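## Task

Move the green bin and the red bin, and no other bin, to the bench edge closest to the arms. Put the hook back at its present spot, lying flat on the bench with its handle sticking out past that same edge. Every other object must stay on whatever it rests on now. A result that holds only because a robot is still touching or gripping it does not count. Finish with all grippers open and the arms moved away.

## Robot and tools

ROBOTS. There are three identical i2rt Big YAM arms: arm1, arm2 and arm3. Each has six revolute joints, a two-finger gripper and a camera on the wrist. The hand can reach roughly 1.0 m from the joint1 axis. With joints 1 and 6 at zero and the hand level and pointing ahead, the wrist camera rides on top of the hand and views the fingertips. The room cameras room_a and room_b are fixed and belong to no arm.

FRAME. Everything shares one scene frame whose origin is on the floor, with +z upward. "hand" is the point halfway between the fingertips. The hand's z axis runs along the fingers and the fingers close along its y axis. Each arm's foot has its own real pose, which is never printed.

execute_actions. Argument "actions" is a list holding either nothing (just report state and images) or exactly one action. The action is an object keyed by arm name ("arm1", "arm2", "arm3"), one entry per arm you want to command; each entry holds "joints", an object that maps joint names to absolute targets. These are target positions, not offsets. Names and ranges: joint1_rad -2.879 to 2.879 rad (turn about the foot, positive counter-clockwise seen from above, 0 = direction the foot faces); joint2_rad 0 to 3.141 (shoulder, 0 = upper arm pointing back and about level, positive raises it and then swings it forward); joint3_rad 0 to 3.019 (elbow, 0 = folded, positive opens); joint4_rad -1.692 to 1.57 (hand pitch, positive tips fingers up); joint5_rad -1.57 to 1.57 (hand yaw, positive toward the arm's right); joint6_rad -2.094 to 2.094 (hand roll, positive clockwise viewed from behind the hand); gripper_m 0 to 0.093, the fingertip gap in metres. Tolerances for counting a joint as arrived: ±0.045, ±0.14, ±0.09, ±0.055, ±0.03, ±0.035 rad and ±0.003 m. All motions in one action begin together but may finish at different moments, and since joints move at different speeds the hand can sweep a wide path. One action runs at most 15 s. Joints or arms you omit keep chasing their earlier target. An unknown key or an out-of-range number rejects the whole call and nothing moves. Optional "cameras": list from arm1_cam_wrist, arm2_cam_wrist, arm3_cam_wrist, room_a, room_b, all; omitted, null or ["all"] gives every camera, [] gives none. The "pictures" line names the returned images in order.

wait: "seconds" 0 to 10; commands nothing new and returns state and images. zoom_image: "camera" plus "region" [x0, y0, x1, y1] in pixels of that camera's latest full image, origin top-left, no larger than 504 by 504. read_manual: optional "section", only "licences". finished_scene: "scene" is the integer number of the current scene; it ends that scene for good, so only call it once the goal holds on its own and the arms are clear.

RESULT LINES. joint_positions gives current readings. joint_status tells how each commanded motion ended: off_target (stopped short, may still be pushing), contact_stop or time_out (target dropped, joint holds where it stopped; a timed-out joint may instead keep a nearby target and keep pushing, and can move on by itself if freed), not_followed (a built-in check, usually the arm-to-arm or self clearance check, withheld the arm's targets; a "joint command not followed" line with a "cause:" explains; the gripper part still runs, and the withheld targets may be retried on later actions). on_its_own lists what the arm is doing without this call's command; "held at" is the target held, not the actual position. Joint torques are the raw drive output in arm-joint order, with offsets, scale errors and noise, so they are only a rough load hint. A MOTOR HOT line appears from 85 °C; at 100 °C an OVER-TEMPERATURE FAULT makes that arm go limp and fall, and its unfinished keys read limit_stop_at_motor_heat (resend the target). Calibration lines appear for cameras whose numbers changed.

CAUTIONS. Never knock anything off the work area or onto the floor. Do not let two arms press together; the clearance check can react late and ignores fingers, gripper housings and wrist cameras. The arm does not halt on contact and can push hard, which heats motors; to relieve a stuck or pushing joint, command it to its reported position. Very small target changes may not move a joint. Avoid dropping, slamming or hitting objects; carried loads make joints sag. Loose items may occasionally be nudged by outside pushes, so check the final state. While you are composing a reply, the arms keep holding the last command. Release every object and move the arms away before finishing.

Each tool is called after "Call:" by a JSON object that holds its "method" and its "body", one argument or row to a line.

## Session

Call:
{"method": "execute_actions", "body": {
  "actions": []
}}

Scene clock: 0.00 s.
Joint torques (N m, as the arm reports them, + toward a larger angle): no reading
arm1.joint_positions: joint1_rad=+0.481 joint2_rad=+0.413 joint3_rad=+1.463 joint4_rad=-1.327 joint5_rad=-0.068 joint6_rad=-0.472 gripper_m=+0.094
arm1.joint_status: not commanded
arm1.hand: x=-0.9981 y=+0.1060 z=+1.3721 quat_wxyz=(-0.432, +0.750, -0.271, -0.420) (m; scene frame)
arm2.joint_positions: joint1_rad=-0.495 joint2_rad=+0.530 joint3_rad=+1.379 joint4_rad=-1.445 joint5_rad=+0.236 joint6_rad=-0.375 gripper_m=+0.094
arm2.joint_status: not commanded
arm2.hand: x=+0.0982 y=+0.1572 z=+1.2818 quat_wxyz=(-0.468, +0.588, -0.653, -0.095) (m; scene frame)
arm3.joint_positions: joint1_rad=+0.421 joint2_rad=+0.363 joint3_rad=+1.328 joint4_rad=-1.338 joint5_rad=+0.068 joint6_rad=-0.238 gripper_m=+0.094
arm3.joint_status: not commanded
arm3.hand: x=+0.9036 y=+0.1484 z=+1.3288 quat_wxyz=(-0.391, +0.725, -0.401, -0.400) (m; scene frame)
pictures: arm1_cam_wrist, arm2_cam_wrist, arm3_cam_wrist, room_a, room_b
camera_calibration (this result's frames):
arm1_cam_wrist: T_world_to_cam=[[0.777983, 0.47434, 0.412, 0.161594], [0.627303, -0.549792, -0.551561, 1.44585], [-0.0351133, 0.687554, -0.725284, 1.01194], [0, 0, 0, 1]] pos_world=[-0.997168, 0.0224974, 1.46484]
arm2_cam_wrist: T_world_to_cam=[[0.864761, -0.284448, 0.413857, -0.566765], [-0.185547, -0.946778, -0.263026, 0.505663], [0.466648, 0.150665, -0.871516, 1.16755], [0, 0, 0, 1]] pos_world=[0.0391046, 0.141627, 1.3851]
arm3_cam_wrist: T_world_to_cam=[[0.887701, 0.395707, 0.235379, -1.16802], [0.459648, -0.732045, -0.502826, 0.366477], [-0.0266637, 0.55455, -0.831723, 1.17131], [0, 0, 0, 1]] pos_world=[0.899638, 0.080923, 1.43341]
Images, in order (width x height): arm1_cam_wrist 504x504, arm2_cam_wrist 504x504, arm3_cam_wrist 504x504, room_a 672x504, room_b 672x504.

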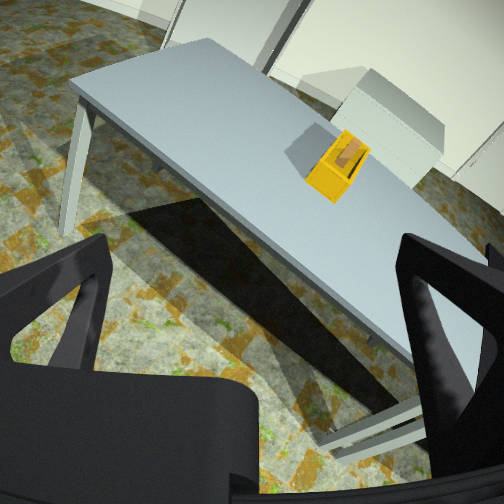

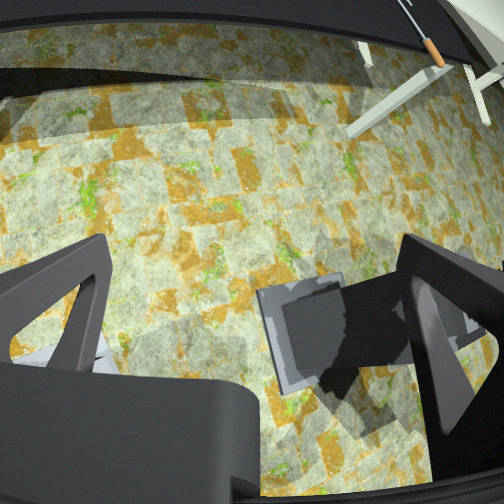

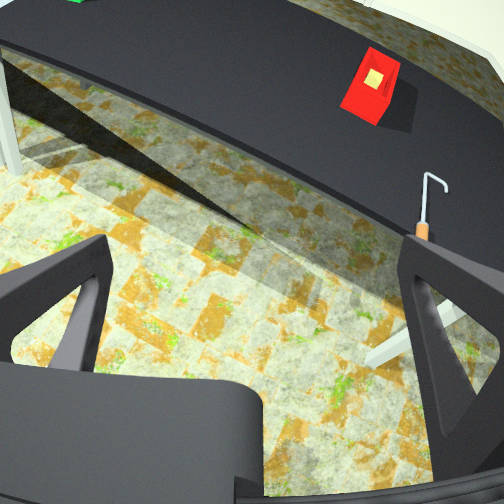

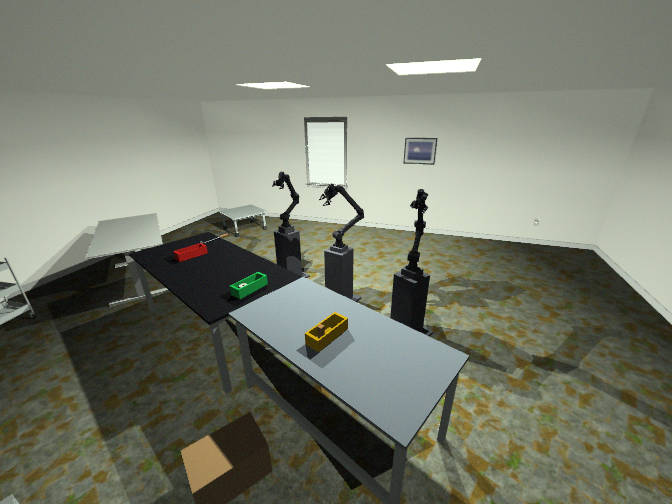

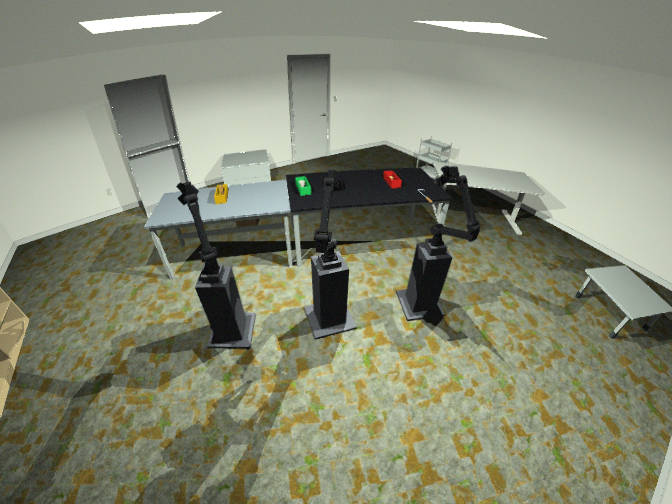

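Call:
{"method": "execute_actions", "body": {
  "actions": [
    {"arm3":{"joints":{"joint1_rad":-0.379,"joint2_rad":2.17,"joint3_rad":1.41,"joint4_rad":0.81,"joint5_rad":-0.434,"joint6_rad":0.02}},"arm2":{"joints":{"joint1_rad":0.0,"joint2_rad":1.2,"joint3_rad":1.3,"joint4_rad":-0.5,"joint5_rad":0,"joint6_rad":0.02}}}
  ],
  "cameras": ["arm3_cam_wrist","arm2_cam_wrist"]
}}

Scene clock: 2.57 s.
Joint torques (N m, as the arm reports them, + toward a larger angle): arm1=[0.18 6.09 8.5  1.62 0.11 0.09] | arm2=[-1.05 -6.98 10.95  2.27 -0.1   0.11] | arm3=[  0.73 -18.88   9.38   1.88  -0.18   0.2 ]
arm1.joint_positions: joint1_rad=+0.481 joint2_rad=+0.413 joint3_rad=+1.463 joint4_rad=-1.327 joint5_rad=-0.068 joint6_rad=-0.472 gripper_m=+0.094
arm1.joint_status: not commanded
arm1.hand: x=-0.9981 y=+0.1060 z=+1.3721 quat_wxyz=(-0.432, +0.750, -0.271, -0.420) (m; scene frame)
arm2.joint_positions: joint1_rad=+0.003 joint2_rad=+1.206 joint3_rad=+1.278 joint4_rad=-0.519 joint5_rad=+0.003 joint6_rad=+0.006 gripper_m=+0.094
arm2.joint_status: all done
arm2.hand: x=-0.0814 y=+0.5487 z=+1.1801 quat_wxyz=(-0.349, +0.638, -0.555, -0.404) (m; scene frame)
arm3.joint_positions: joint1_rad=-0.387 joint2_rad=+2.149 joint3_rad=+1.402 joint4_rad=+0.797 joint5_rad=-0.431 joint6_rad=+0.009 gripper_m=+0.094
arm3.joint_status: all done
arm3.hand: x=+1.2194 y=+0.7618 z=+0.9347 quat_wxyz=(-0.516, +0.493, -0.489, -0.502) (m; scene frame)
pictures: arm2_cam_wrist, arm3_cam_wrist
camera_calibration (this result's frames):
arm2_cam_wrist: T_world_to_cam=[[0.988695, 0.149287, -0.0139955, 0.0189864], [0.12466, -0.870271, -0.476538, 1.05143], [-0.0833209, 0.469406, -0.879042, 0.893004], [0, 0, 0, 1]] pos_world=[-0.0754374, 0.493014, 1.2863]
arm3_cam_wrist: T_world_to_cam=[[0.999685, 0.0162072, 0.0191435, -1.24368], [0.0249221, -0.555544, -0.831114, 1.17471], [-0.00283502, 0.831329, -0.555773, 0.0138908], [0, 0, 0, 1]] pos_world=[1.21405, 0.661213, 1.00785]
Images, in order (width x height): arm2_cam_wrist 504x504, arm3_cam_wrist 504x504.

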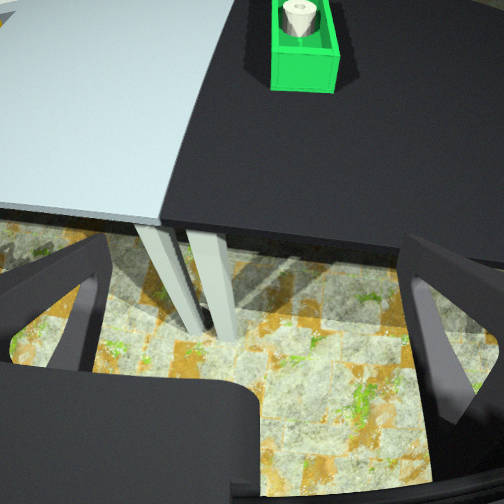

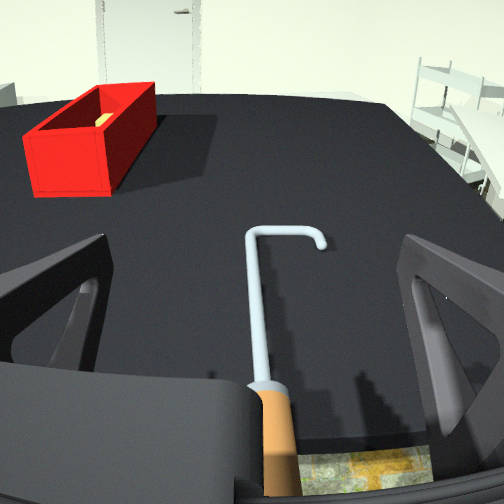

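Call:
{"method": "execute_actions", "body": {
  "actions": [
    {"arm3":{"joints":{"joint1_rad":-0.415,"joint2_rad":2.45,"joint3_rad":1.505,"joint4_rad":0.965,"joint5_rad":-0.525}},"arm2":{"joints":{"joint1_rad":0.2,"joint2_rad":1.0,"joint3_rad":1.0}}}
  ],
  "cameras": ["arm3_cam_wrist"]
}}

Scene clock: 4.23 s.
Joint torques (N m, as the arm reports them, + toward a larger angle): arm1=[0.2  6.09 8.5  1.61 0.11 0.09] | arm2=[-1.41 -3.8  10.15  2.07 -0.02  0.09] | arm3=[ -0.44 -21.46   8.34   1.86  -0.13   0.19]
arm1.joint_positions: joint1_rad=+0.481 joint2_rad=+0.413 joint3_rad=+1.463 joint4_rad=-1.327 joint5_rad=-0.068 joint6_rad=-0.472 gripper_m=+0.094
arm1.joint_status: not commanded
arm1.hand: x=-0.9981 y=+0.1060 z=+1.3721 quat_wxyz=(-0.432, +0.750, -0.271, -0.420) (m; scene frame)
arm2.joint_positions: joint1_rad=+0.207 joint2_rad=+1.001 joint3_rad=+0.990 joint4_rad=-0.514 joint5_rad=+0.001 joint6_rad=+0.007 gripper_m=+0.094
arm2.joint_status: all done
arm2.hand: x=-0.1623 y=+0.4429 z=+1.1081 quat_wxyz=(-0.286, +0.708, -0.499, -0.410) (m; scene frame)
arm3.joint_positions: joint1_rad=-0.408 joint2_rad=+2.451 joint3_rad=+1.489 joint4_rad=+0.955 joint5_rad=-0.523 joint6_rad=+0.009 gripper_m=+0.094
arm3.joint_status: all done
arm3.hand: x=+1.2243 y=+0.7631 z=+0.7769 quat_wxyz=(-0.479, +0.517, -0.490, -0.513) (m; scene frame)
pictures: arm3_cam_wrist
camera_calibration (this result's frames):
arm3_cam_wrist: T_world_to_cam=[[0.996163, 0.087237, -0.00696999, -1.2752], [0.0465429, -0.59555, -0.801968, 1.02556], [-0.0741123, 0.798567, -0.597326, 0.0696793], [0, 0, 0, 1]] pos_world=[1.22774, 0.666373, 0.855199]
Images, in order (width x height): arm3_cam_wrist 504x504.

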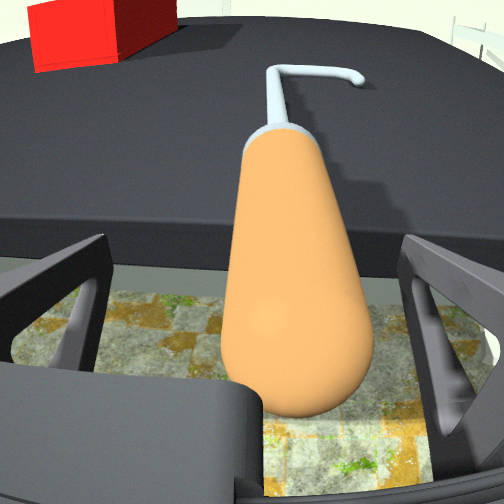

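Call:
{"method": "execute_actions", "body": {
  "actions": [
    {"arm3":{"joints":{"joint1_rad":-0.42,"joint3_rad":1.535,"joint5_rad":-0.485}}}
  ],
  "cameras": ["arm3_cam_wrist"]
}}

Call:
{"method": "execute_actions", "body": {
  "actions": [
    {"arm3":{"joints":{"gripper_m":0}}}
  ],
  "cameras": ["arm3_cam_wrist"]
}}

Scene clock: 6.13 s.
Joint torques (N m, as the arm reports them, + toward a larger angle): arm1=[0.19 6.09 8.49 1.62 0.11 0.09] | arm2=[-1.37 -4.13 10.14  2.07 -0.02  0.1 ] | arm3=[ -0.54 -21.69   9.55   2.02   0.12   0.19]
arm1.joint_positions: joint1_rad=+0.481 joint2_rad=+0.413 joint3_rad=+1.463 joint4_rad=-1.327 joint5_rad=-0.068 joint6_rad=-0.472 gripper_m=+0.094
arm1.joint_status: not commanded
arm1.hand: x=-0.9981 y=+0.1060 z=+1.3721 quat_wxyz=(-0.432, +0.750, -0.271, -0.420) (m; scene frame)
arm2.joint_positions: joint1_rad=+0.207 joint2_rad=+1.001 joint3_rad=+0.990 joint4_rad=-0.514 joint5_rad=+0.001 joint6_rad=+0.007 gripper_m=+0.094
arm2.joint_status: not commanded
arm2.hand: x=-0.1623 y=+0.4429 z=+1.1081 quat_wxyz=(-0.286, +0.708, -0.499, -0.410) (m; scene frame)
arm3.joint_positions: joint1_rad=-0.408 joint2_rad=+2.451 joint3_rad=+1.507 joint4_rad=+0.955 joint5_rad=-0.488 joint6_rad=+0.009 gripper_m=+0.094
arm3.joint_status: all done
arm3.hand: x=+1.2332 y=+0.7681 z=+0.7847 quat_wxyz=(-0.494, +0.507, -0.493, -0.506) (m; scene frame)
pictures: arm3_cam_wrist
camera_calibration (this result's frames):
arm3_cam_wrist: T_world_to_cam=[[0.998642, 0.0520516, 0.00219377, -1.26769], [0.0322249, -0.584073, -0.811062, 1.05038], [-0.0409357, 0.810031, -0.584957, 0.011605], [0, 0, 0, 1]] pos_world=[1.23259, 0.670084, 0.861493]
Images, in order (width x height): arm3_cam_wrist 504x504.

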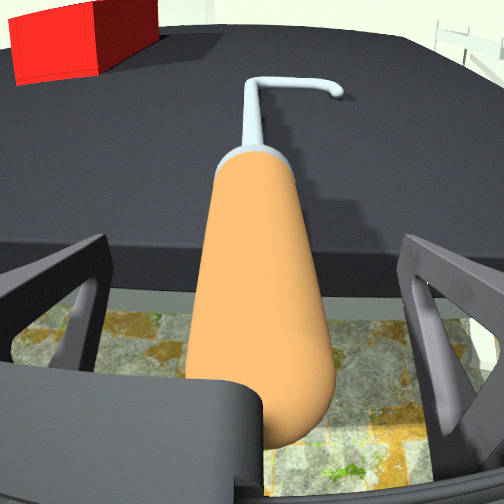

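Scene clock: 6.87 s.
Joint torques (N m, as the arm reports them, + toward a larger angle): arm1=[0.21 6.1  8.5  1.62 0.1  0.09] | arm2=[-1.32 -4.07 10.1   2.06 -0.02  0.09] | arm3=[ -0.85 -21.95   9.52   1.81   0.13   0.15]
arm1.joint_positions: joint1_rad=+0.481 joint2_rad=+0.413 joint3_rad=+1.463 joint4_rad=-1.327 joint5_rad=-0.068 joint6_rad=-0.472 gripper_m=+0.094
arm1.joint_status: not commanded
arm1.hand: x=-0.9981 y=+0.1060 z=+1.3721 quat_wxyz=(-0.432, +0.750, -0.271, -0.420) (m; scene frame)
arm2.joint_positions: joint1_rad=+0.207 joint2_rad=+1.001 joint3_rad=+0.990 joint4_rad=-0.514 joint5_rad=+0.001 joint6_rad=+0.007 gripper_m=+0.094
arm2.joint_status: not commanded
arm2.hand: x=-0.1623 y=+0.4429 z=+1.1081 quat_wxyz=(-0.286, +0.708, -0.499, -0.410) (m; scene frame)
arm3.joint_positions: joint1_rad=-0.408 joint2_rad=+2.451 joint3_rad=+1.507 joint4_rad=+0.955 joint5_rad=-0.488 joint6_rad=+0.009 gripper_m=+0.030
arm3.joint_status: gripper_m off_target (ended at +0.030, target +0.000)
arm3.hand: x=+1.2333 y=+0.7681 z=+0.7848 quat_wxyz=(-0.494, +0.507, -0.493, -0.506) (m; scene frame)
pictures: arm3_cam_wrist
camera_calibration (this result's frames):
arm3_cam_wrist: T_world_to_cam=[[0.998662, 0.0516738, 0.00199991, -1.26734], [0.0318328, -0.583812, -0.811264, 1.05089], [-0.0407535, 0.810243, -0.584676, 0.0110493], [0, 0, 0, 1]] pos_world=[1.23264, 0.67006, 0.861547]
Images, in order (width x height): arm3_cam_wrist 504x504.

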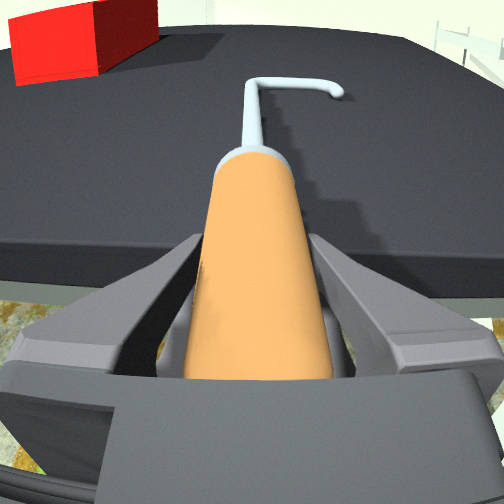

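Call:
{"method": "execute_actions", "body": {
  "actions": [
    {"arm3":{"joints":{"joint2_rad":2.285,"joint4_rad":0.85}}}
  ],
  "cameras": []
}}

Call:
{"method": "execute_actions", "body": {
  "actions": [
    {"arm3":{"joints":{"joint6_rad":1.61}}}
  ],
  "cameras": []
}}

Call:
{"method": "execute_actions", "body": {
  "actions": [
    {"arm3":{"joints":{"joint2_rad":2.0,"joint3_rad":1.65,"joint4_rad":0.5}}}
  ],
  "cameras": ["arm3_cam_wrist"]
}}

Scene clock: 8.27 s.
Joint torques (N m, as the arm reports them, + toward a larger angle): arm1=[0.2  6.11 8.5  1.61 0.11 0.09] | arm2=[-1.34 -4.18 10.12  2.08 -0.02  0.1 ] | arm3=[ -1.18 -24.08  10.44   2.16   0.12   0.2 ]
arm1.joint_positions: joint1_rad=+0.481 joint2_rad=+0.413 joint3_rad=+1.463 joint4_rad=-1.327 joint5_rad=-0.068 joint6_rad=-0.472 gripper_m=+0.094
arm1.joint_status: not commanded
arm1.hand: x=-0.9981 y=+0.1060 z=+1.3721 quat_wxyz=(-0.432, +0.750, -0.271, -0.420) (m; scene frame)
arm2.joint_positions: joint1_rad=+0.207 joint2_rad=+1.001 joint3_rad=+0.990 joint4_rad=-0.514 joint5_rad=+0.001 joint6_rad=+0.007 gripper_m=+0.094
arm2.joint_status: not commanded
arm2.hand: x=-0.1623 y=+0.4429 z=+1.1081 quat_wxyz=(-0.286, +0.708, -0.499, -0.410) (m; scene frame)
arm3.joint_positions: joint1_rad=-0.408 joint2_rad=+2.323 joint3_rad=+1.507 joint4_rad=+0.828 joint5_rad=-0.487 joint6_rad=+0.011 gripper_m=+0.030
arm3.joint_status: all done
arm3.hand: x=+1.2377 y=+0.7785 z=+0.8575 quat_wxyz=(-0.494, +0.506, -0.493, -0.507) (m; scene frame)
pictures: none
No camera images: the call's "cameras" was empty. Leave "cameras" out to get every camera's image.

Scene clock: 10.43 s.
Joint torques (N m, as the arm reports them, + toward a larger angle): arm1=[0.16 6.08 8.5  1.62 0.11 0.09] | arm2=[-1.33 -4.15 10.11  2.09 -0.02  0.1 ] | arm3=[  0.18 -24.32  10.59   2.39  -0.08   0.15]
arm1.joint_positions: joint1_rad=+0.481 joint2_rad=+0.413 joint3_rad=+1.463 joint4_rad=-1.327 joint5_rad=-0.068 joint6_rad=-0.472 gripper_m=+0.094
arm1.joint_status: not commanded
arm1.hand: x=-0.9981 y=+0.1060 z=+1.3721 quat_wxyz=(-0.432, +0.750, -0.271, -0.420) (m; scene frame)
arm2.joint_positions: joint1_rad=+0.207 joint2_rad=+1.001 joint3_rad=+0.990 joint4_rad=-0.514 joint5_rad=+0.001 joint6_rad=+0.007 gripper_m=+0.094
arm2.joint_status: not commanded
arm2.hand: x=-0.1623 y=+0.4429 z=+1.1081 quat_wxyz=(-0.286, +0.708, -0.499, -0.410) (m; scene frame)
arm3.joint_positions: joint1_rad=-0.418 joint2_rad=+2.316 joint3_rad=+1.507 joint4_rad=+0.832 joint5_rad=-0.484 joint6_rad=+1.586 gripper_m=+0.030
arm3.joint_status: all done
arm3.hand: x=+1.2453 y=+0.7760 z=+0.8632 quat_wxyz=(+0.004, +0.005, -0.703, -0.711) (m; scene frame)
pictures: none
No camera images: the call's "cameras" was empty. Leave "cameras" out to get every camera's image.

Scene clock: 11.80 s.
Joint torques (N m, as the arm reports them, + toward a larger angle): arm1=[0.21 6.07 8.5  1.63 0.11 0.09] | arm2=[-1.33 -4.13 10.1   2.09 -0.02  0.1 ] | arm3=[  0.53 -20.51  13.5    2.14   0.01   0.16]
arm1.joint_positions: joint1_rad=+0.481 joint2_rad=+0.413 joint3_rad=+1.463 joint4_rad=-1.327 joint5_rad=-0.068 joint6_rad=-0.472 gripper_m=+0.094
arm1.joint_status: not commanded
arm1.hand: x=-0.9981 y=+0.1060 z=+1.3721 quat_wxyz=(-0.432, +0.750, -0.271, -0.420) (m; scene frame)
arm2.joint_positions: joint1_rad=+0.207 joint2_rad=+1.001 joint3_rad=+0.990 joint4_rad=-0.514 joint5_rad=+0.001 joint6_rad=+0.007 gripper_m=+0.094
arm2.joint_status: not commanded
arm2.hand: x=-0.1623 y=+0.4429 z=+1.1081 quat_wxyz=(-0.286, +0.708, -0.499, -0.410) (m; scene frame)
arm3.joint_positions: joint1_rad=-0.418 joint2_rad=+1.996 joint3_rad=+1.615 joint4_rad=+0.480 joint5_rad=-0.484 joint6_rad=+1.590 gripper_m=+0.030
arm3.joint_status: all done
arm3.hand: x=+1.2446 y=+0.7795 z=+1.0997 quat_wxyz=(-0.006, +0.016, -0.679, -0.734) (m; scene frame)
pictures: arm3_cam_wrist
camera_calibration (this result's frames):
arm3_cam_wrist: T_world_to_cam=[[0.0308181, 0.104857, -0.99401, 0.978557], [-0.800996, -0.592269, -0.087312, 1.55961], [-0.597876, 0.798888, 0.0657377, 0.173413], [0, 0, 0, 1]] pos_world=[1.32277, 0.682565, 1.09747]
Images, in order (width x height): arm3_cam_wrist 504x504.

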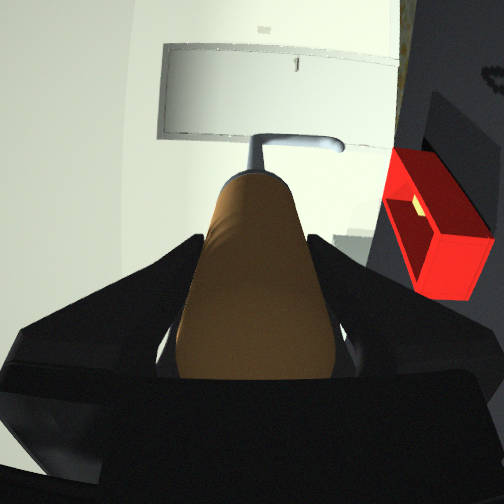

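Call:
{"method": "execute_actions", "body": {
  "actions": [
    {"arm3":{"joints":{"joint1_rad":0.087,"joint2_rad":2.15,"joint3_rad":1.76,"joint4_rad":0.5,"joint5_rad":0.272}}}
  ],
  "cameras": ["arm3_cam_wrist","room_a"]
}}

Call:
{"method": "zoom_image", "body": {
  "camera": "room_a",
  "region": [150, 190, 290, 280]
}}

Scene clock: 14.17 s.
Joint torques (N m, as the arm reports them, + toward a larger angle): arm1=[0.19 6.09 8.5  1.62 0.11 0.09] | arm2=[-1.4  -4.14 10.12  2.1  -0.03  0.09] | arm3=[  0.23 -24.67  14.82   2.64  -0.02   0.16]
arm1.joint_positions: joint1_rad=+0.481 joint2_rad=+0.413 joint3_rad=+1.463 joint4_rad=-1.327 joint5_rad=-0.068 joint6_rad=-0.472 gripper_m=+0.094
arm1.joint_status: not commanded
arm1.hand: x=-0.9981 y=+0.1060 z=+1.3721 quat_wxyz=(-0.432, +0.750, -0.271, -0.420) (m; scene frame)
arm2.joint_positions: joint1_rad=+0.207 joint2_rad=+1.001 joint3_rad=+0.990 joint4_rad=-0.514 joint5_rad=+0.001 joint6_rad=+0.007 gripper_m=+0.094
arm2.joint_status: not commanded
arm2.hand: x=-0.1623 y=+0.4429 z=+1.1081 quat_wxyz=(-0.286, +0.708, -0.499, -0.410) (m; scene frame)
arm3.joint_positions: joint1_rad=+0.083 joint2_rad=+2.182 joint3_rad=+1.703 joint4_rad=+0.467 joint5_rad=+0.273 joint6_rad=+1.590 gripper_m=+0.030
arm3.joint_status: all done
arm3.hand: x=+0.9648 y=+0.8864 z=+0.9919 quat_wxyz=(-0.082, -0.090, -0.708, -0.695) (m; scene frame)
pictures: arm3_cam_wrist, room_a
camera_calibration (this result's frames):
arm3_cam_wrist: T_world_to_cam=[[-0.00627819, 0.00863857, -0.999943, 0.995805], [-0.928056, -0.372432, 0.00260937, 1.22796], [-0.372389, 0.928019, 0.0103553, -0.349324], [0, 0, 0, 1]] pos_world=[1.01579, 0.77291, 0.996161]
Images, in order (width x height): arm3_cam_wrist 504x504, room_a 672x504.

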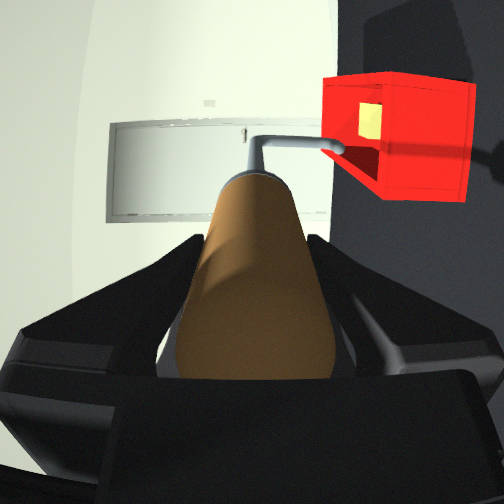

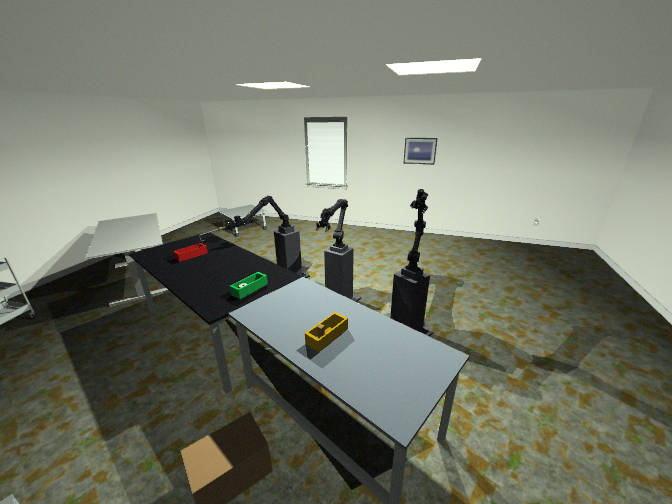

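Region (150, 190, 290, 280) of room_a's 672x504 image, scaled by 3.600, with more detail than that image has; it fills the top 324 rows of this view, and the rest is white.

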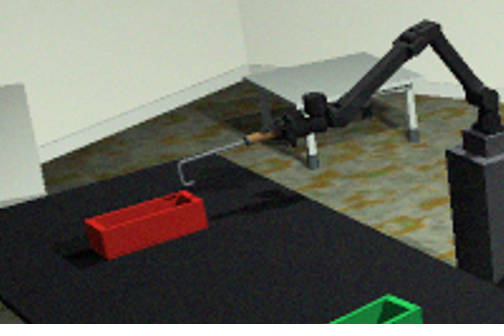

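Call:
{"method": "execute_actions", "body": {
  "actions": [
    {"arm3":{"joints":{"joint1_rad":0.075,"joint2_rad":2.29,"joint3_rad":2.04,"joint4_rad":0.39}}}
  ],
  "cameras": ["arm3_cam_wrist"]
}}

Call:
{"method": "execute_actions", "body": {
  "actions": [
    {"arm3":{"joints":{"joint2_rad":2.43,"joint3_rad":1.97,"joint4_rad":0.51}}}
  ],
  "cameras": ["arm3_cam_wrist"]
}}

Scene clock: 16.43 s.
Joint torques (N m, as the arm reports them, + toward a larger angle): arm1=[0.21 6.08 8.49 1.62 0.11 0.09] | arm2=[-1.37 -4.13 10.13  2.07 -0.03  0.1 ] | arm3=[  0.28 -25.62  16.61   2.47  -0.02   0.15]
arm1.joint_positions: joint1_rad=+0.481 joint2_rad=+0.413 joint3_rad=+1.463 joint4_rad=-1.327 joint5_rad=-0.068 joint6_rad=-0.472 gripper_m=+0.094
arm1.joint_status: not commanded
arm1.hand: x=-0.9981 y=+0.1060 z=+1.3721 quat_wxyz=(-0.432, +0.750, -0.271, -0.420) (m; scene frame)
arm2.joint_positions: joint1_rad=+0.207 joint2_rad=+1.001 joint3_rad=+0.990 joint4_rad=-0.514 joint5_rad=+0.001 joint6_rad=+0.007 gripper_m=+0.094
arm2.joint_status: not commanded
arm2.hand: x=-0.1623 y=+0.4429 z=+1.1081 quat_wxyz=(-0.286, +0.708, -0.499, -0.410) (m; scene frame)
arm3.joint_positions: joint1_rad=+0.083 joint2_rad=+2.298 joint3_rad=+1.970 joint4_rad=+0.365 joint5_rad=+0.273 joint6_rad=+1.590 gripper_m=+0.030
arm3.joint_status: all done
arm3.hand: x=+0.9631 y=+0.9387 z=+1.0227 quat_wxyz=(-0.079, -0.092, -0.691, -0.712) (m; scene frame)
pictures: arm3_cam_wrist
camera_calibration (this result's frames):
arm3_cam_wrist: T_world_to_cam=[[-0.00773218, 0.0577916, -0.998299, 0.979681], [-0.92796, -0.372403, -0.0143711, 1.263], [-0.3726, 0.92627, 0.0565078, -0.444128], [0, 0, 0, 1]] pos_world=[1.01411, 0.825111, 1.02126]
Images, in order (width x height): arm3_cam_wrist 504x504.

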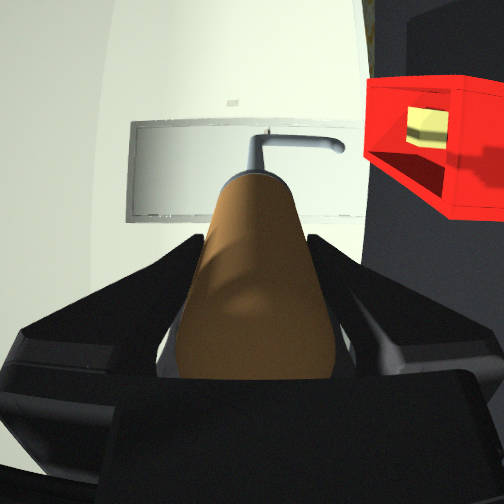

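Scene clock: 17.73 s.
Joint torques (N m, as the arm reports them, + toward a larger angle): arm1=[0.18 6.08 8.5  1.61 0.11 0.09] | arm2=[-1.41 -4.16 10.15  2.09 -0.02  0.09] | arm3=[ -0.03 -26.55  12.85   2.65  -0.06   0.11]
arm1.joint_positions: joint1_rad=+0.481 joint2_rad=+0.413 joint3_rad=+1.463 joint4_rad=-1.327 joint5_rad=-0.068 joint6_rad=-0.472 gripper_m=+0.094
arm1.joint_status: not commanded
arm1.hand: x=-0.9981 y=+0.1060 z=+1.3721 quat_wxyz=(-0.432, +0.750, -0.271, -0.420) (m; scene frame)
arm2.joint_positions: joint1_rad=+0.207 joint2_rad=+1.001 joint3_rad=+0.990 joint4_rad=-0.514 joint5_rad=+0.001 joint6_rad=+0.007 gripper_m=+0.094
arm2.joint_status: not commanded
arm2.hand: x=-0.1623 y=+0.4429 z=+1.1081 quat_wxyz=(-0.286, +0.708, -0.499, -0.410) (m; scene frame)
arm3.joint_positions: joint1_rad=+0.083 joint2_rad=+2.456 joint3_rad=+1.933 joint4_rad=+0.481 joint5_rad=+0.273 joint6_rad=+1.597 gripper_m=+0.030
arm3.joint_status: all done
arm3.hand: x=+0.9638 y=+0.9403 z=+0.8853 quat_wxyz=(-0.082, -0.091, -0.718, -0.685) (m; scene frame)
pictures: arm3_cam_wrist
camera_calibration (this result's frames):
arm3_cam_wrist: T_world_to_cam=[[-0.0120547, -0.0198224, -0.999731, 0.920847], [-0.928145, -0.371755, 0.0185626, 1.23273], [-0.372023, 0.928119, -0.0139167, -0.37755], [0, 0, 0, 1]] pos_world=[1.0148, 0.826939, 0.892462]
Images, in order (width x height): arm3_cam_wrist 504x504.

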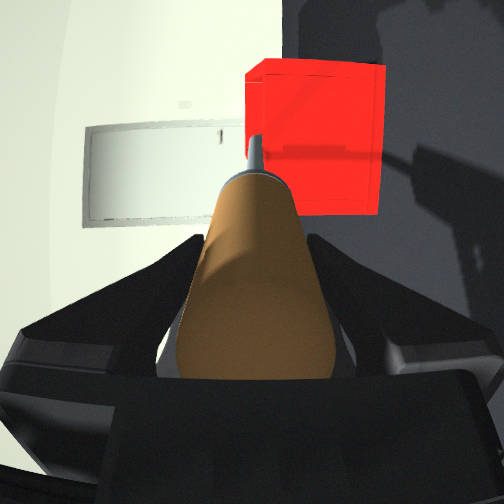

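Call:
{"method": "execute_actions", "body": {
  "actions": [
    {"arm3":{"joints":{"joint2_rad":2.255,"joint3_rad":1.595,"joint4_rad":0.70}}}
  ],
  "cameras": ["arm3_cam_wrist"]
}}

Call:
{"method": "execute_actions", "body": {
  "actions": [
    {"arm3":{"joints":{"joint2_rad":2.07,"joint3_rad":1.225,"joint4_rad":0.89}}}
  ],
  "cameras": []
}}

Call:
{"method": "execute_actions", "body": {
  "actions": [
    {"arm3":{"joints":{"joint2_rad":1.915,"joint3_rad":0.905,"joint4_rad":1.06}}}
  ],
  "cameras": []
}}

Call:
{"method": "execute_actions", "body": {
  "actions": [
    {"arm3":{"joints":{"joint2_rad":1.79,"joint3_rad":0.64,"joint4_rad":1.2}}}
  ],
  "cameras": ["arm3_cam_wrist"]
}}

Call:
{"method": "zoom_image", "body": {
  "camera": "arm3_cam_wrist",
  "region": [300, 0, 460, 260]
}}

Scene clock: 19.27 s.
Joint torques (N m, as the arm reports them, + toward a larger angle): arm1=[0.18 6.06 8.5  1.61 0.11 0.09] | arm2=[-1.28 -4.18 10.14  2.05 -0.02  0.1 ] | arm3=[ -0.03 -24.88   9.3    2.51   0.02   0.05]
arm1.joint_positions: joint1_rad=+0.481 joint2_rad=+0.413 joint3_rad=+1.463 joint4_rad=-1.327 joint5_rad=-0.068 joint6_rad=-0.472 gripper_m=+0.094
arm1.joint_status: not commanded
arm1.hand: x=-0.9981 y=+0.1060 z=+1.3721 quat_wxyz=(-0.432, +0.750, -0.271, -0.420) (m; scene frame)
arm2.joint_positions: joint1_rad=+0.207 joint2_rad=+1.001 joint3_rad=+0.990 joint4_rad=-0.514 joint5_rad=+0.001 joint6_rad=+0.007 gripper_m=+0.094
arm2.joint_status: not commanded
arm2.hand: x=-0.1623 y=+0.4429 z=+1.1081 quat_wxyz=(-0.286, +0.708, -0.499, -0.410) (m; scene frame)
arm3.joint_positions: joint1_rad=+0.083 joint2_rad=+2.299 joint3_rad=+1.589 joint4_rad=+0.674 joint5_rad=+0.271 joint6_rad=+1.599 gripper_m=+0.030
arm3.joint_status: all done
arm3.hand: x=+0.9658 y=+0.8658 z=+0.8796 quat_wxyz=(-0.080, -0.091, -0.716, -0.687) (m; scene frame)
pictures: arm3_cam_wrist
camera_calibration (this result's frames):
arm3_cam_wrist: T_world_to_cam=[[-0.014503, -0.0132028, -0.999808, 0.910422], [-0.927558, -0.373227, 0.0183836, 1.20781], [-0.373398, 0.927646, -0.00683345, -0.312191], [0, 0, 0, 1]] pos_world=[1.01695, 0.752411, 0.885909]
Images, in order (width x height): arm3_cam_wrist 504x504.

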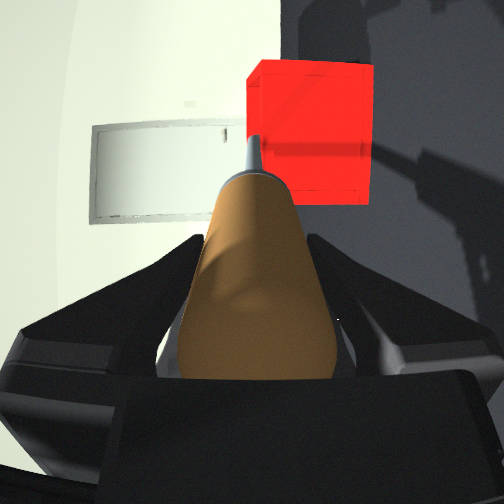

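Scene clock: 20.43 s.
Joint torques (N m, as the arm reports them, + toward a larger angle): arm1=[0.18 6.08 8.49 1.62 0.11 0.09] | arm2=[-1.32 -4.14 10.13  2.06 -0.02  0.09] | arm3=[ -0.13 -21.22   9.24   2.72   0.09   0.08]
arm1.joint_positions: joint1_rad=+0.481 joint2_rad=+0.413 joint3_rad=+1.463 joint4_rad=-1.327 joint5_rad=-0.068 joint6_rad=-0.472 gripper_m=+0.094
arm1.joint_status: not commanded
arm1.hand: x=-0.9981 y=+0.1060 z=+1.3721 quat_wxyz=(-0.432, +0.750, -0.271, -0.420) (m; scene frame)
arm2.joint_positions: joint1_rad=+0.207 joint2_rad=+1.001 joint3_rad=+0.990 joint4_rad=-0.514 joint5_rad=+0.001 joint6_rad=+0.007 gripper_m=+0.094
arm2.joint_status: not commanded
arm2.hand: x=-0.1623 y=+0.4429 z=+1.1081 quat_wxyz=(-0.286, +0.708, -0.499, -0.410) (m; scene frame)
arm3.joint_positions: joint1_rad=+0.083 joint2_rad=+2.105 joint3_rad=+1.204 joint4_rad=+0.853 joint5_rad=+0.271 joint6_rad=+1.600 gripper_m=+0.030
arm3.joint_status: all done
arm3.hand: x=+0.9688 y=+0.7616 z=+0.8812 quat_wxyz=(-0.080, -0.091, -0.720, -0.683) (m; scene frame)
pictures: none
No camera images: the call's "cameras" was empty. Leave "cameras" out to get every camera's image.

Scene clock: 21.50 s.
Joint torques (N m, as the arm reports them, + toward a larger angle): arm1=[0.18 6.09 8.49 1.61 0.11 0.09] | arm2=[-1.38 -4.12 10.15  2.05 -0.03  0.1 ] | arm3=[ -0.03 -18.46   8.18   3.22   0.06   0.07]
arm1.joint_positions: joint1_rad=+0.481 joint2_rad=+0.413 joint3_rad=+1.463 joint4_rad=-1.327 joint5_rad=-0.068 joint6_rad=-0.472 gripper_m=+0.094
arm1.joint_status: not commanded
arm1.hand: x=-0.9981 y=+0.1060 z=+1.3721 quat_wxyz=(-0.432, +0.750, -0.271, -0.420) (m; scene frame)
arm2.joint_positions: joint1_rad=+0.207 joint2_rad=+1.001 joint3_rad=+0.990 joint4_rad=-0.514 joint5_rad=+0.001 joint6_rad=+0.007 gripper_m=+0.094
arm2.joint_status: not commanded
arm2.hand: x=-0.1623 y=+0.4429 z=+1.1081 quat_wxyz=(-0.286, +0.708, -0.499, -0.410) (m; scene frame)
arm3.joint_positions: joint1_rad=+0.083 joint2_rad=+1.947 joint3_rad=+0.883 joint4_rad=+1.019 joint5_rad=+0.271 joint6_rad=+1.600 gripper_m=+0.030
arm3.joint_status: all done
arm3.hand: x=+0.9717 y=+0.6612 z=+0.8847 quat_wxyz=(-0.080, -0.091, -0.719, -0.684) (m; scene frame)
pictures: none
No camera images: the call's "cameras" was empty. Leave "cameras" out to get every camera's image.

Scene clock: 22.47 s.
Joint torques (N m, as the arm reports them, + toward a larger angle): arm1=[0.19 6.07 8.49 1.61 0.11 0.09] | arm2=[-1.44 -4.01 10.12  2.07 -0.03  0.09] | arm3=[ -0.27 -14.37   6.7    3.14   0.11   0.1 ]
arm1.joint_positions: joint1_rad=+0.481 joint2_rad=+0.413 joint3_rad=+1.463 joint4_rad=-1.327 joint5_rad=-0.068 joint6_rad=-0.472 gripper_m=+0.094
arm1.joint_status: not commanded
arm1.hand: x=-0.9981 y=+0.1060 z=+1.3721 quat_wxyz=(-0.432, +0.750, -0.271, -0.420) (m; scene frame)
arm2.joint_positions: joint1_rad=+0.207 joint2_rad=+1.001 joint3_rad=+0.990 joint4_rad=-0.514 joint5_rad=+0.001 joint6_rad=+0.007 gripper_m=+0.094
arm2.joint_status: not commanded
arm2.hand: x=-0.1623 y=+0.4429 z=+1.1081 quat_wxyz=(-0.286, +0.708, -0.499, -0.410) (m; scene frame)
arm3.joint_positions: joint1_rad=+0.083 joint2_rad=+1.820 joint3_rad=+0.619 joint4_rad=+1.157 joint5_rad=+0.270 joint6_rad=+1.600 gripper_m=+0.030
arm3.joint_status: all done
arm3.hand: x=+0.9743 y=+0.5708 z=+0.8863 quat_wxyz=(-0.080, -0.091, -0.719, -0.685) (m; scene frame)
pictures: arm3_cam_wrist
camera_calibration (this result's frames):
arm3_cam_wrist: T_world_to_cam=[[-0.0146747, -0.0207514, -0.999677, 0.917722], [-0.927293, -0.373727, 0.02137, 1.10285], [-0.37405, 0.927307, -0.0137583, -0.0283315], [0, 0, 0, 1]] pos_world=[1.02553, 0.457481, 0.893468]
Images, in order (width x height): arm3_cam_wrist 504x504.

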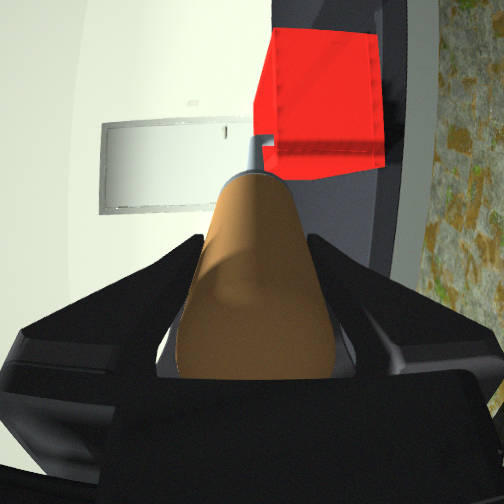

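Region (300, 0, 460, 260) of arm3_cam_wrist's 504x504 image, scaled by 1.938, with more detail than that image has; it fills the left 310 columns of this view, and the rest is white.

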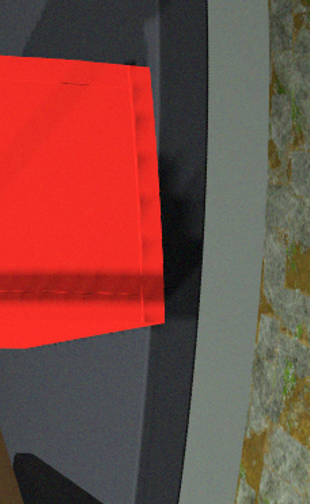

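Call:
{"method": "execute_actions", "body": {
  "actions": [
    {"arm3":{"joints":{"joint3_rad":0.74}}}
  ],
  "cameras": []
}}

Call:
{"method": "execute_actions", "body": {
  "actions": [
    {"arm3":{"joints":{"joint3_rad":0.85,"joint4_rad":1.38}}}
  ],
  "cameras": ["arm3_cam_wrist"]
}}

Call:
{"method": "execute_actions", "body": {
  "actions": [
    {"arm3":{"joints":{"joint1_rad":0.70,"joint2_rad":1.9,"joint3_rad":1.3,"joint4_rad":0.9,"joint5_rad":0.645}}}
  ],
  "cameras": []
}}

Call:
{"method": "execute_actions", "body": {
  "actions": [
    {"arm3":{"joints":{"joint2_rad":2.35,"joint3_rad":1.87,"joint4_rad":0.6,"joint6_rad":-0.02}}}
  ],
  "cameras": []
}}

Call:
{"method": "execute_actions", "body": {
  "actions": [
    {"arm3":{"joints":{"joint2_rad":2.58,"joint3_rad":1.87,"joint4_rad":0.755}}}
  ],
  "cameras": ["arm3_cam_wrist"]
}}

Scene clock: 23.87 s.
Joint torques (N m, as the arm reports them, + toward a larger angle): arm1=[0.15 6.09 8.49 1.62 0.1  0.09] | arm2=[-1.36 -4.18 10.13  2.08 -0.02  0.1 ] | arm3=[ -0.11 -14.94   8.61   3.18  -0.02   0.09]
arm1.joint_positions: joint1_rad=+0.481 joint2_rad=+0.413 joint3_rad=+1.463 joint4_rad=-1.327 joint5_rad=-0.068 joint6_rad=-0.472 gripper_m=+0.094
arm1.joint_status: not commanded
arm1.hand: x=-0.9981 y=+0.1060 z=+1.3721 quat_wxyz=(-0.432, +0.750, -0.271, -0.420) (m; scene frame)
arm2.joint_positions: joint1_rad=+0.207 joint2_rad=+1.001 joint3_rad=+0.990 joint4_rad=-0.514 joint5_rad=+0.001 joint6_rad=+0.007 gripper_m=+0.094
arm2.joint_status: not commanded
arm2.hand: x=-0.1623 y=+0.4429 z=+1.1081 quat_wxyz=(-0.286, +0.708, -0.499, -0.410) (m; scene frame)
arm3.joint_positions: joint1_rad=+0.083 joint2_rad=+1.820 joint3_rad=+0.705 joint4_rad=+1.159 joint5_rad=+0.270 joint6_rad=+1.600 gripper_m=+0.030
arm3.joint_status: all done
arm3.hand: x=+0.9732 y=+0.6014 z=+0.9204 quat_wxyz=(-0.075, -0.095, -0.688, -0.715) (m; scene frame)
pictures: none
No camera images: the call's "cameras" was empty. Leave "cameras" out to get every camera's image.

Scene clock: 24.90 s.
Joint torques (N m, as the arm reports them, + toward a larger angle): arm1=[0.18 6.1  8.49 1.61 0.11 0.09] | arm2=[-1.36 -4.13 10.13  2.07 -0.03  0.1 ] | arm3=[  0.21 -16.37   9.16   2.48  -0.06   0.04]
arm1.joint_positions: joint1_rad=+0.481 joint2_rad=+0.413 joint3_rad=+1.463 joint4_rad=-1.327 joint5_rad=-0.068 joint6_rad=-0.472 gripper_m=+0.094
arm1.joint_status: not commanded
arm1.hand: x=-0.9981 y=+0.1060 z=+1.3721 quat_wxyz=(-0.432, +0.750, -0.271, -0.420) (m; scene frame)
arm2.joint_positions: joint1_rad=+0.207 joint2_rad=+1.001 joint3_rad=+0.990 joint4_rad=-0.514 joint5_rad=+0.001 joint6_rad=+0.007 gripper_m=+0.094
arm2.joint_status: not commanded
arm2.hand: x=-0.1623 y=+0.4429 z=+1.1081 quat_wxyz=(-0.286, +0.708, -0.499, -0.410) (m; scene frame)
arm3.joint_positions: joint1_rad=+0.083 joint2_rad=+1.819 joint3_rad=+0.819 joint4_rad=+1.343 joint5_rad=+0.271 joint6_rad=+1.600 gripper_m=+0.030
arm3.joint_status: all done
arm3.hand: x=+0.9720 y=+0.6262 z=+1.0116 quat_wxyz=(-0.056, -0.108, -0.575, -0.809) (m; scene frame)
pictures: arm3_cam_wrist
camera_calibration (this result's frames):
arm3_cam_wrist: T_world_to_cam=[[-0.0261495, 0.357308, -0.933621, 0.751642], [-0.927136, -0.357905, -0.111007, 1.24264], [-0.373811, 0.862691, 0.340632, -0.397176], [0, 0, 0, 1]] pos_world=[1.02329, 0.51882, 0.974981]
Images, in order (width x height): arm3_cam_wrist 504x504.

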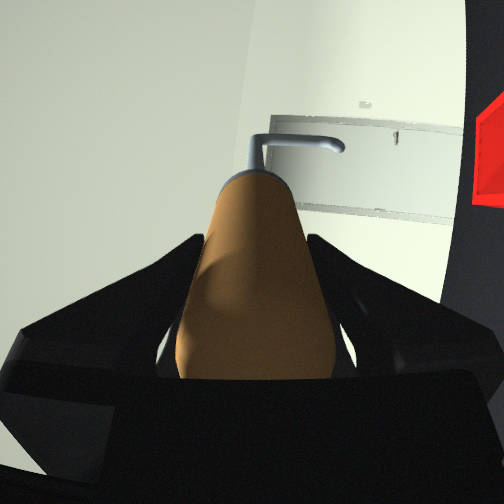

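Scene clock: 26.63 s.
Joint torques (N m, as the arm reports them, + toward a larger angle): arm1=[0.18 6.1  8.49 1.61 0.11 0.09] | arm2=[-1.33 -4.21 10.13  2.08 -0.03  0.1 ] | arm3=[  1.11 -19.92  12.29   2.18  -0.27   0.07]
arm1.joint_positions: joint1_rad=+0.481 joint2_rad=+0.413 joint3_rad=+1.463 joint4_rad=-1.327 joint5_rad=-0.068 joint6_rad=-0.472 gripper_m=+0.094
arm1.joint_status: not commanded
arm1.hand: x=-0.9981 y=+0.1060 z=+1.3721 quat_wxyz=(-0.432, +0.750, -0.271, -0.420) (m; scene frame)
arm2.joint_positions: joint1_rad=+0.207 joint2_rad=+1.001 joint3_rad=+0.990 joint4_rad=-0.514 joint5_rad=+0.001 joint6_rad=+0.007 gripper_m=+0.094
arm2.joint_status: not commanded
arm2.hand: x=-0.1623 y=+0.4429 z=+1.1081 quat_wxyz=(-0.286, +0.708, -0.499, -0.410) (m; scene frame)
arm3.joint_positions: joint1_rad=+0.693 joint2_rad=+1.922 joint3_rad=+1.260 joint4_rad=+0.880 joint5_rad=+0.648 joint6_rad=+1.600 gripper_m=+0.030
arm3.joint_status: all done
arm3.hand: x=+0.5953 y=+0.6553 z=+1.0427 quat_wxyz=(+0.052, -0.056, -0.644, -0.761) (m; scene frame)
pictures: none
No camera images: the call's "cameras" was empty. Leave "cameras" out to get every camera's image.

Scene clock: 28.83 s.
Joint torques (N m, as the arm reports them, + toward a larger angle): arm1=[0.19 6.11 8.49 1.62 0.11 0.09] | arm2=[-1.39 -4.13 10.13  2.06 -0.03  0.1 ] | arm3=[  0.44 -26.53  14.5    2.24   0.05  -0.04]
arm1.joint_positions: joint1_rad=+0.481 joint2_rad=+0.413 joint3_rad=+1.463 joint4_rad=-1.327 joint5_rad=-0.068 joint6_rad=-0.472 gripper_m=+0.094
arm1.joint_status: not commanded
arm1.hand: x=-0.9981 y=+0.1060 z=+1.3721 quat_wxyz=(-0.432, +0.750, -0.271, -0.420) (m; scene frame)
arm2.joint_positions: joint1_rad=+0.207 joint2_rad=+1.001 joint3_rad=+0.990 joint4_rad=-0.514 joint5_rad=+0.001 joint6_rad=+0.007 gripper_m=+0.094
arm2.joint_status: not commanded
arm2.hand: x=-0.1623 y=+0.4429 z=+1.1081 quat_wxyz=(-0.286, +0.708, -0.499, -0.410) (m; scene frame)
arm3.joint_positions: joint1_rad=+0.696 joint2_rad=+2.381 joint3_rad=+1.811 joint4_rad=+0.580 joint5_rad=+0.643 joint6_rad=-0.004 gripper_m=+0.030
arm3.joint_status: all done
arm3.hand: x=+0.5024 y=+0.7751 z=+0.9059 quat_wxyz=(-0.501, +0.501, -0.500, -0.499) (m; scene frame)
pictures: none
No camera images: the call's "cameras" was empty. Leave "cameras" out to get every camera's image.

Scene clock: 29.90 s.
Joint torques (N m, as the arm reports them, + toward a larger angle): arm1=[0.21 6.06 8.5  1.61 0.1  0.09] | arm2=[-1.39 -4.11 10.11  2.04 -0.02  0.1 ] | arm3=[  0.63 -23.57  11.33   1.97   0.06   0.02]
arm1.joint_positions: joint1_rad=+0.481 joint2_rad=+0.413 joint3_rad=+1.463 joint4_rad=-1.327 joint5_rad=-0.068 joint6_rad=-0.472 gripper_m=+0.094
arm1.joint_status: not commanded
arm1.hand: x=-0.9981 y=+0.1060 z=+1.3721 quat_wxyz=(-0.432, +0.750, -0.271, -0.420) (m; scene frame)
arm2.joint_positions: joint1_rad=+0.207 joint2_rad=+1.001 joint3_rad=+0.990 joint4_rad=-0.514 joint5_rad=+0.001 joint6_rad=+0.007 gripper_m=+0.094
arm2.joint_status: not commanded
arm2.hand: x=-0.1623 y=+0.4429 z=+1.1081 quat_wxyz=(-0.286, +0.708, -0.499, -0.410) (m; scene frame)
arm3.joint_positions: joint1_rad=+0.696 joint2_rad=+2.574 joint3_rad=+1.835 joint4_rad=+0.747 joint5_rad=+0.643 joint6_rad=-0.010 gripper_m=+0.030
arm3.joint_status: all done
arm3.hand: x=+0.5055 y=+0.7701 z=+0.7888 quat_wxyz=(-0.502, +0.503, -0.498, -0.496) (m; scene frame)
pictures: arm3_cam_wrist
camera_calibration (this result's frames):
arm3_cam_wrist: T_world_to_cam=[[0.99961, 0.0257246, 0.0108451, -0.528161], [0.0238961, -0.587571, -0.808819, 1.08343], [-0.0144343, 0.808763, -0.587957, -0.027505], [0, 0, 0, 1]] pos_world=[0.501668, 0.672424, 0.865856]
Images, in order (width x height): arm3_cam_wrist 504x504.

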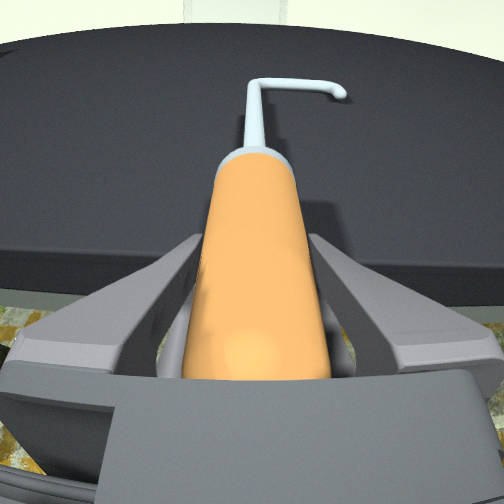

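Call:
{"method": "execute_actions", "body": {
  "actions": [
    {"arm3":{"joints":{"gripper_m":0.093}}}
  ],
  "cameras": []
}}

Call:
{"method": "execute_actions", "body": {
  "actions": [
    {"arm3":{"joints":{"joint2_rad":2.15}},"arm2":{"joints":{"joint1_rad":-0.3,"joint2_rad":1.6,"joint3_rad":1.3,"joint4_rad":0.3,"joint5_rad":-0.71}}}
  ],
  "cameras": []
}}

Call:
{"method": "execute_actions", "body": {
  "actions": [
    {"arm3":{"joints":{"joint1_rad":0.0,"joint2_rad":1.5,"joint3_rad":1.05,"joint4_rad":0.6,"joint5_rad":0,"gripper_m":0}}}
  ],
  "cameras": []
}}

Call:
{"method": "execute_actions", "body": {
  "actions": [
    {"arm2":{"joints":{"joint1_rad":-0.855,"joint2_rad":2.5,"joint3_rad":2.11,"joint4_rad":0.47,"joint5_rad":-0.712,"joint6_rad":-0.01}},"arm3":{"joints":{"joint2_rad":2.2,"joint3_rad":1.06,"joint4_rad":1.17}}}
  ],
  "cameras": ["arm2_cam_wrist","arm3_cam_wrist"]
}}

Scene clock: 31.13 s.
Joint torques (N m, as the arm reports them, + toward a larger angle): arm1=[0.2  6.08 8.51 1.62 0.1  0.09] | arm2=[-1.3  -4.12 10.13  2.08 -0.02  0.09] | arm3=[  0.3  -24.12  11.22   1.56   0.09  -0.01]
arm1.joint_positions: joint1_rad=+0.481 joint2_rad=+0.413 joint3_rad=+1.463 joint4_rad=-1.327 joint5_rad=-0.068 joint6_rad=-0.472 gripper_m=+0.094
arm1.joint_status: not commanded
arm1.hand: x=-0.9981 y=+0.1060 z=+1.3721 quat_wxyz=(-0.432, +0.750, -0.271, -0.420) (m; scene frame)
arm2.joint_positions: joint1_rad=+0.207 joint2_rad=+1.001 joint3_rad=+0.990 joint4_rad=-0.514 joint5_rad=+0.001 joint6_rad=+0.007 gripper_m=+0.094
arm2.joint_status: not commanded
arm2.hand: x=-0.1623 y=+0.4429 z=+1.1081 quat_wxyz=(-0.286, +0.708, -0.499, -0.410) (m; scene frame)
arm3.joint_positions: joint1_rad=+0.696 joint2_rad=+2.574 joint3_rad=+1.836 joint4_rad=+0.747 joint5_rad=+0.643 joint6_rad=-0.010 gripper_m=+0.093
arm3.joint_status: all done
arm3.hand: x=+0.5055 y=+0.7702 z=+0.7889 quat_wxyz=(-0.502, +0.503, -0.498, -0.496) (m; scene frame)
pictures: none
No camera images: the call's "cameras" was empty. Leave "cameras" out to get every camera's image.

Scene clock: 32.90 s.
Joint torques (N m, as the arm reports them, + toward a larger angle): arm1=[0.21 6.08 8.49 1.62 0.11 0.09] | arm2=[ -0.1  -12.16  11.28   2.16  -0.2    0.08] | arm3=[  0.69 -19.5   10.79   0.96  -0.2   -0.04]
arm1.joint_positions: joint1_rad=+0.481 joint2_rad=+0.413 joint3_rad=+1.463 joint4_rad=-1.327 joint5_rad=-0.068 joint6_rad=-0.472 gripper_m=+0.094
arm1.joint_status: not commanded
arm1.hand: x=-0.9981 y=+0.1060 z=+1.3721 quat_wxyz=(-0.432, +0.750, -0.271, -0.420) (m; scene frame)
arm2.joint_positions: joint1_rad=-0.304 joint2_rad=+1.611 joint3_rad=+1.270 joint4_rad=+0.282 joint5_rad=-0.705 joint6_rad=+0.008 gripper_m=+0.094
arm2.joint_status: all done
arm2.hand: x=-0.0039 y=+0.6803 z=+1.1166 quat_wxyz=(-0.326, +0.621, -0.369, -0.610) (m; scene frame)
arm3.joint_positions: joint1_rad=+0.696 joint2_rad=+2.117 joint3_rad=+1.865 joint4_rad=+0.761 joint5_rad=+0.643 joint6_rad=-0.010 gripper_m=+0.093
arm3.joint_status: all done
arm3.hand: x=+0.5273 y=+0.7416 z=+1.1950 quat_wxyz=(-0.512, +0.314, -0.459, -0.655) (m; scene frame)
pictures: none
No camera images: the call's "cameras" was empty. Leave "cameras" out to get every camera's image.

Scene clock: 34.40 s.
Joint torques (N m, as the arm reports them, + toward a larger angle): arm1=[0.2  6.09 8.5  1.62 0.11 0.09] | arm2=[ -0.25 -12.23  11.2    2.17  -0.21   0.07] | arm3=[  0.67 -11.7   10.58   1.47  -0.14   0.03]
arm1.joint_positions: joint1_rad=+0.481 joint2_rad=+0.413 joint3_rad=+1.463 joint4_rad=-1.327 joint5_rad=-0.068 joint6_rad=-0.472 gripper_m=+0.094
arm1.joint_status: not commanded
arm1.hand: x=-0.9981 y=+0.1060 z=+1.3721 quat_wxyz=(-0.432, +0.750, -0.271, -0.420) (m; scene frame)
arm2.joint_positions: joint1_rad=-0.304 joint2_rad=+1.611 joint3_rad=+1.270 joint4_rad=+0.282 joint5_rad=-0.705 joint6_rad=+0.008 gripper_m=+0.094
arm2.joint_status: not commanded
arm2.hand: x=-0.0039 y=+0.6803 z=+1.1166 quat_wxyz=(-0.326, +0.621, -0.369, -0.610) (m; scene frame)
arm3.joint_positions: joint1_rad=-0.008 joint2_rad=+1.478 joint3_rad=+1.044 joint4_rad=+0.600 joint5_rad=+0.003 joint6_rad=-0.011 gripper_m=+0.000
arm3.joint_status: all done
arm3.hand: x=+0.9836 y=+0.6559 z=+1.1656 quat_wxyz=(-0.559, +0.448, -0.470, -0.515) (m; scene frame)
pictures: none
No camera images: the call's "cameras" was empty. Leave "cameras" out to get every camera's image.

Scene clock: 36.43 s.
Joint torques (N m, as the arm reports them, + toward a larger angle): arm1=[0.17 6.07 8.49 1.61 0.1  0.09] | arm2=[ -0.75 -21.06  11.99   1.98  -0.05  -0.24] | arm3=[  0.5  -17.35   6.78   2.25  -0.16   0.05]
arm1.joint_positions: joint1_rad=+0.481 joint2_rad=+0.413 joint3_rad=+1.463 joint4_rad=-1.327 joint5_rad=-0.068 joint6_rad=-0.472 gripper_m=+0.094
arm1.joint_status: not commanded
arm1.hand: x=-0.9981 y=+0.1060 z=+1.3721 quat_wxyz=(-0.432, +0.750, -0.271, -0.420) (m; scene frame)
arm2.joint_positions: joint1_rad=-0.852 joint2_rad=+2.516 joint3_rad=+2.066 joint4_rad=+0.458 joint5_rad=-0.710 joint6_rad=+0.003 gripper_m=+0.094
arm2.joint_status: all done
arm2.hand: x=+0.5111 y=+0.7699 z=+0.8837 quat_wxyz=(-0.503, +0.499, -0.497, -0.501) (m; scene frame)
arm3.joint_positions: joint1_rad=-0.008 joint2_rad=+2.190 joint3_rad=+1.045 joint4_rad=+1.156 joint5_rad=+0.003 joint6_rad=-0.011 gripper_m=+0.000
arm3.joint_status: all done
arm3.hand: x=+0.9892 y=+0.7098 z=+0.8257 quat_wxyz=(-0.521, +0.487, -0.511, -0.480) (m; scene frame)
pictures: arm2_cam_wrist, arm3_cam_wrist
camera_calibration (this result's frames):
arm2_cam_wrist: T_world_to_cam=[[0.9999, 0.0140526, -0.00178561, -0.516406], [0.00672875, -0.582093, -0.813094, 1.16469], [-0.0124655, 0.813001, -0.58213, 0.0148922], [0, 0, 0, 1]] pos_world=[0.508702, 0.673108, 0.95475]
arm3_cam_wrist: T_world_to_cam=[[0.999107, -0.0383708, 0.0176639, -0.970068], [-0.00805714, -0.583597, -0.812003, 1.09768], [0.0414659, 0.811136, -0.583386, -0.0107621], [0, 0, 0, 1]] pos_world=[0.978493, 0.612108, 0.902173]
Images, in order (width x height): arm2_cam_wrist 504x504, arm3_cam_wrist 504x504.

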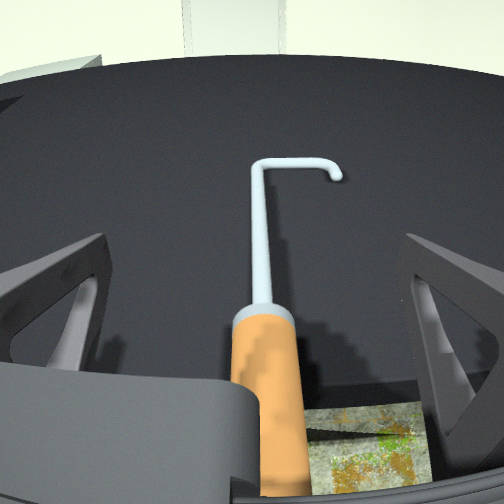

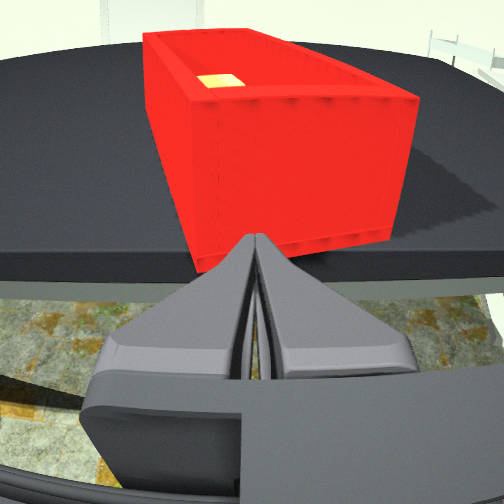

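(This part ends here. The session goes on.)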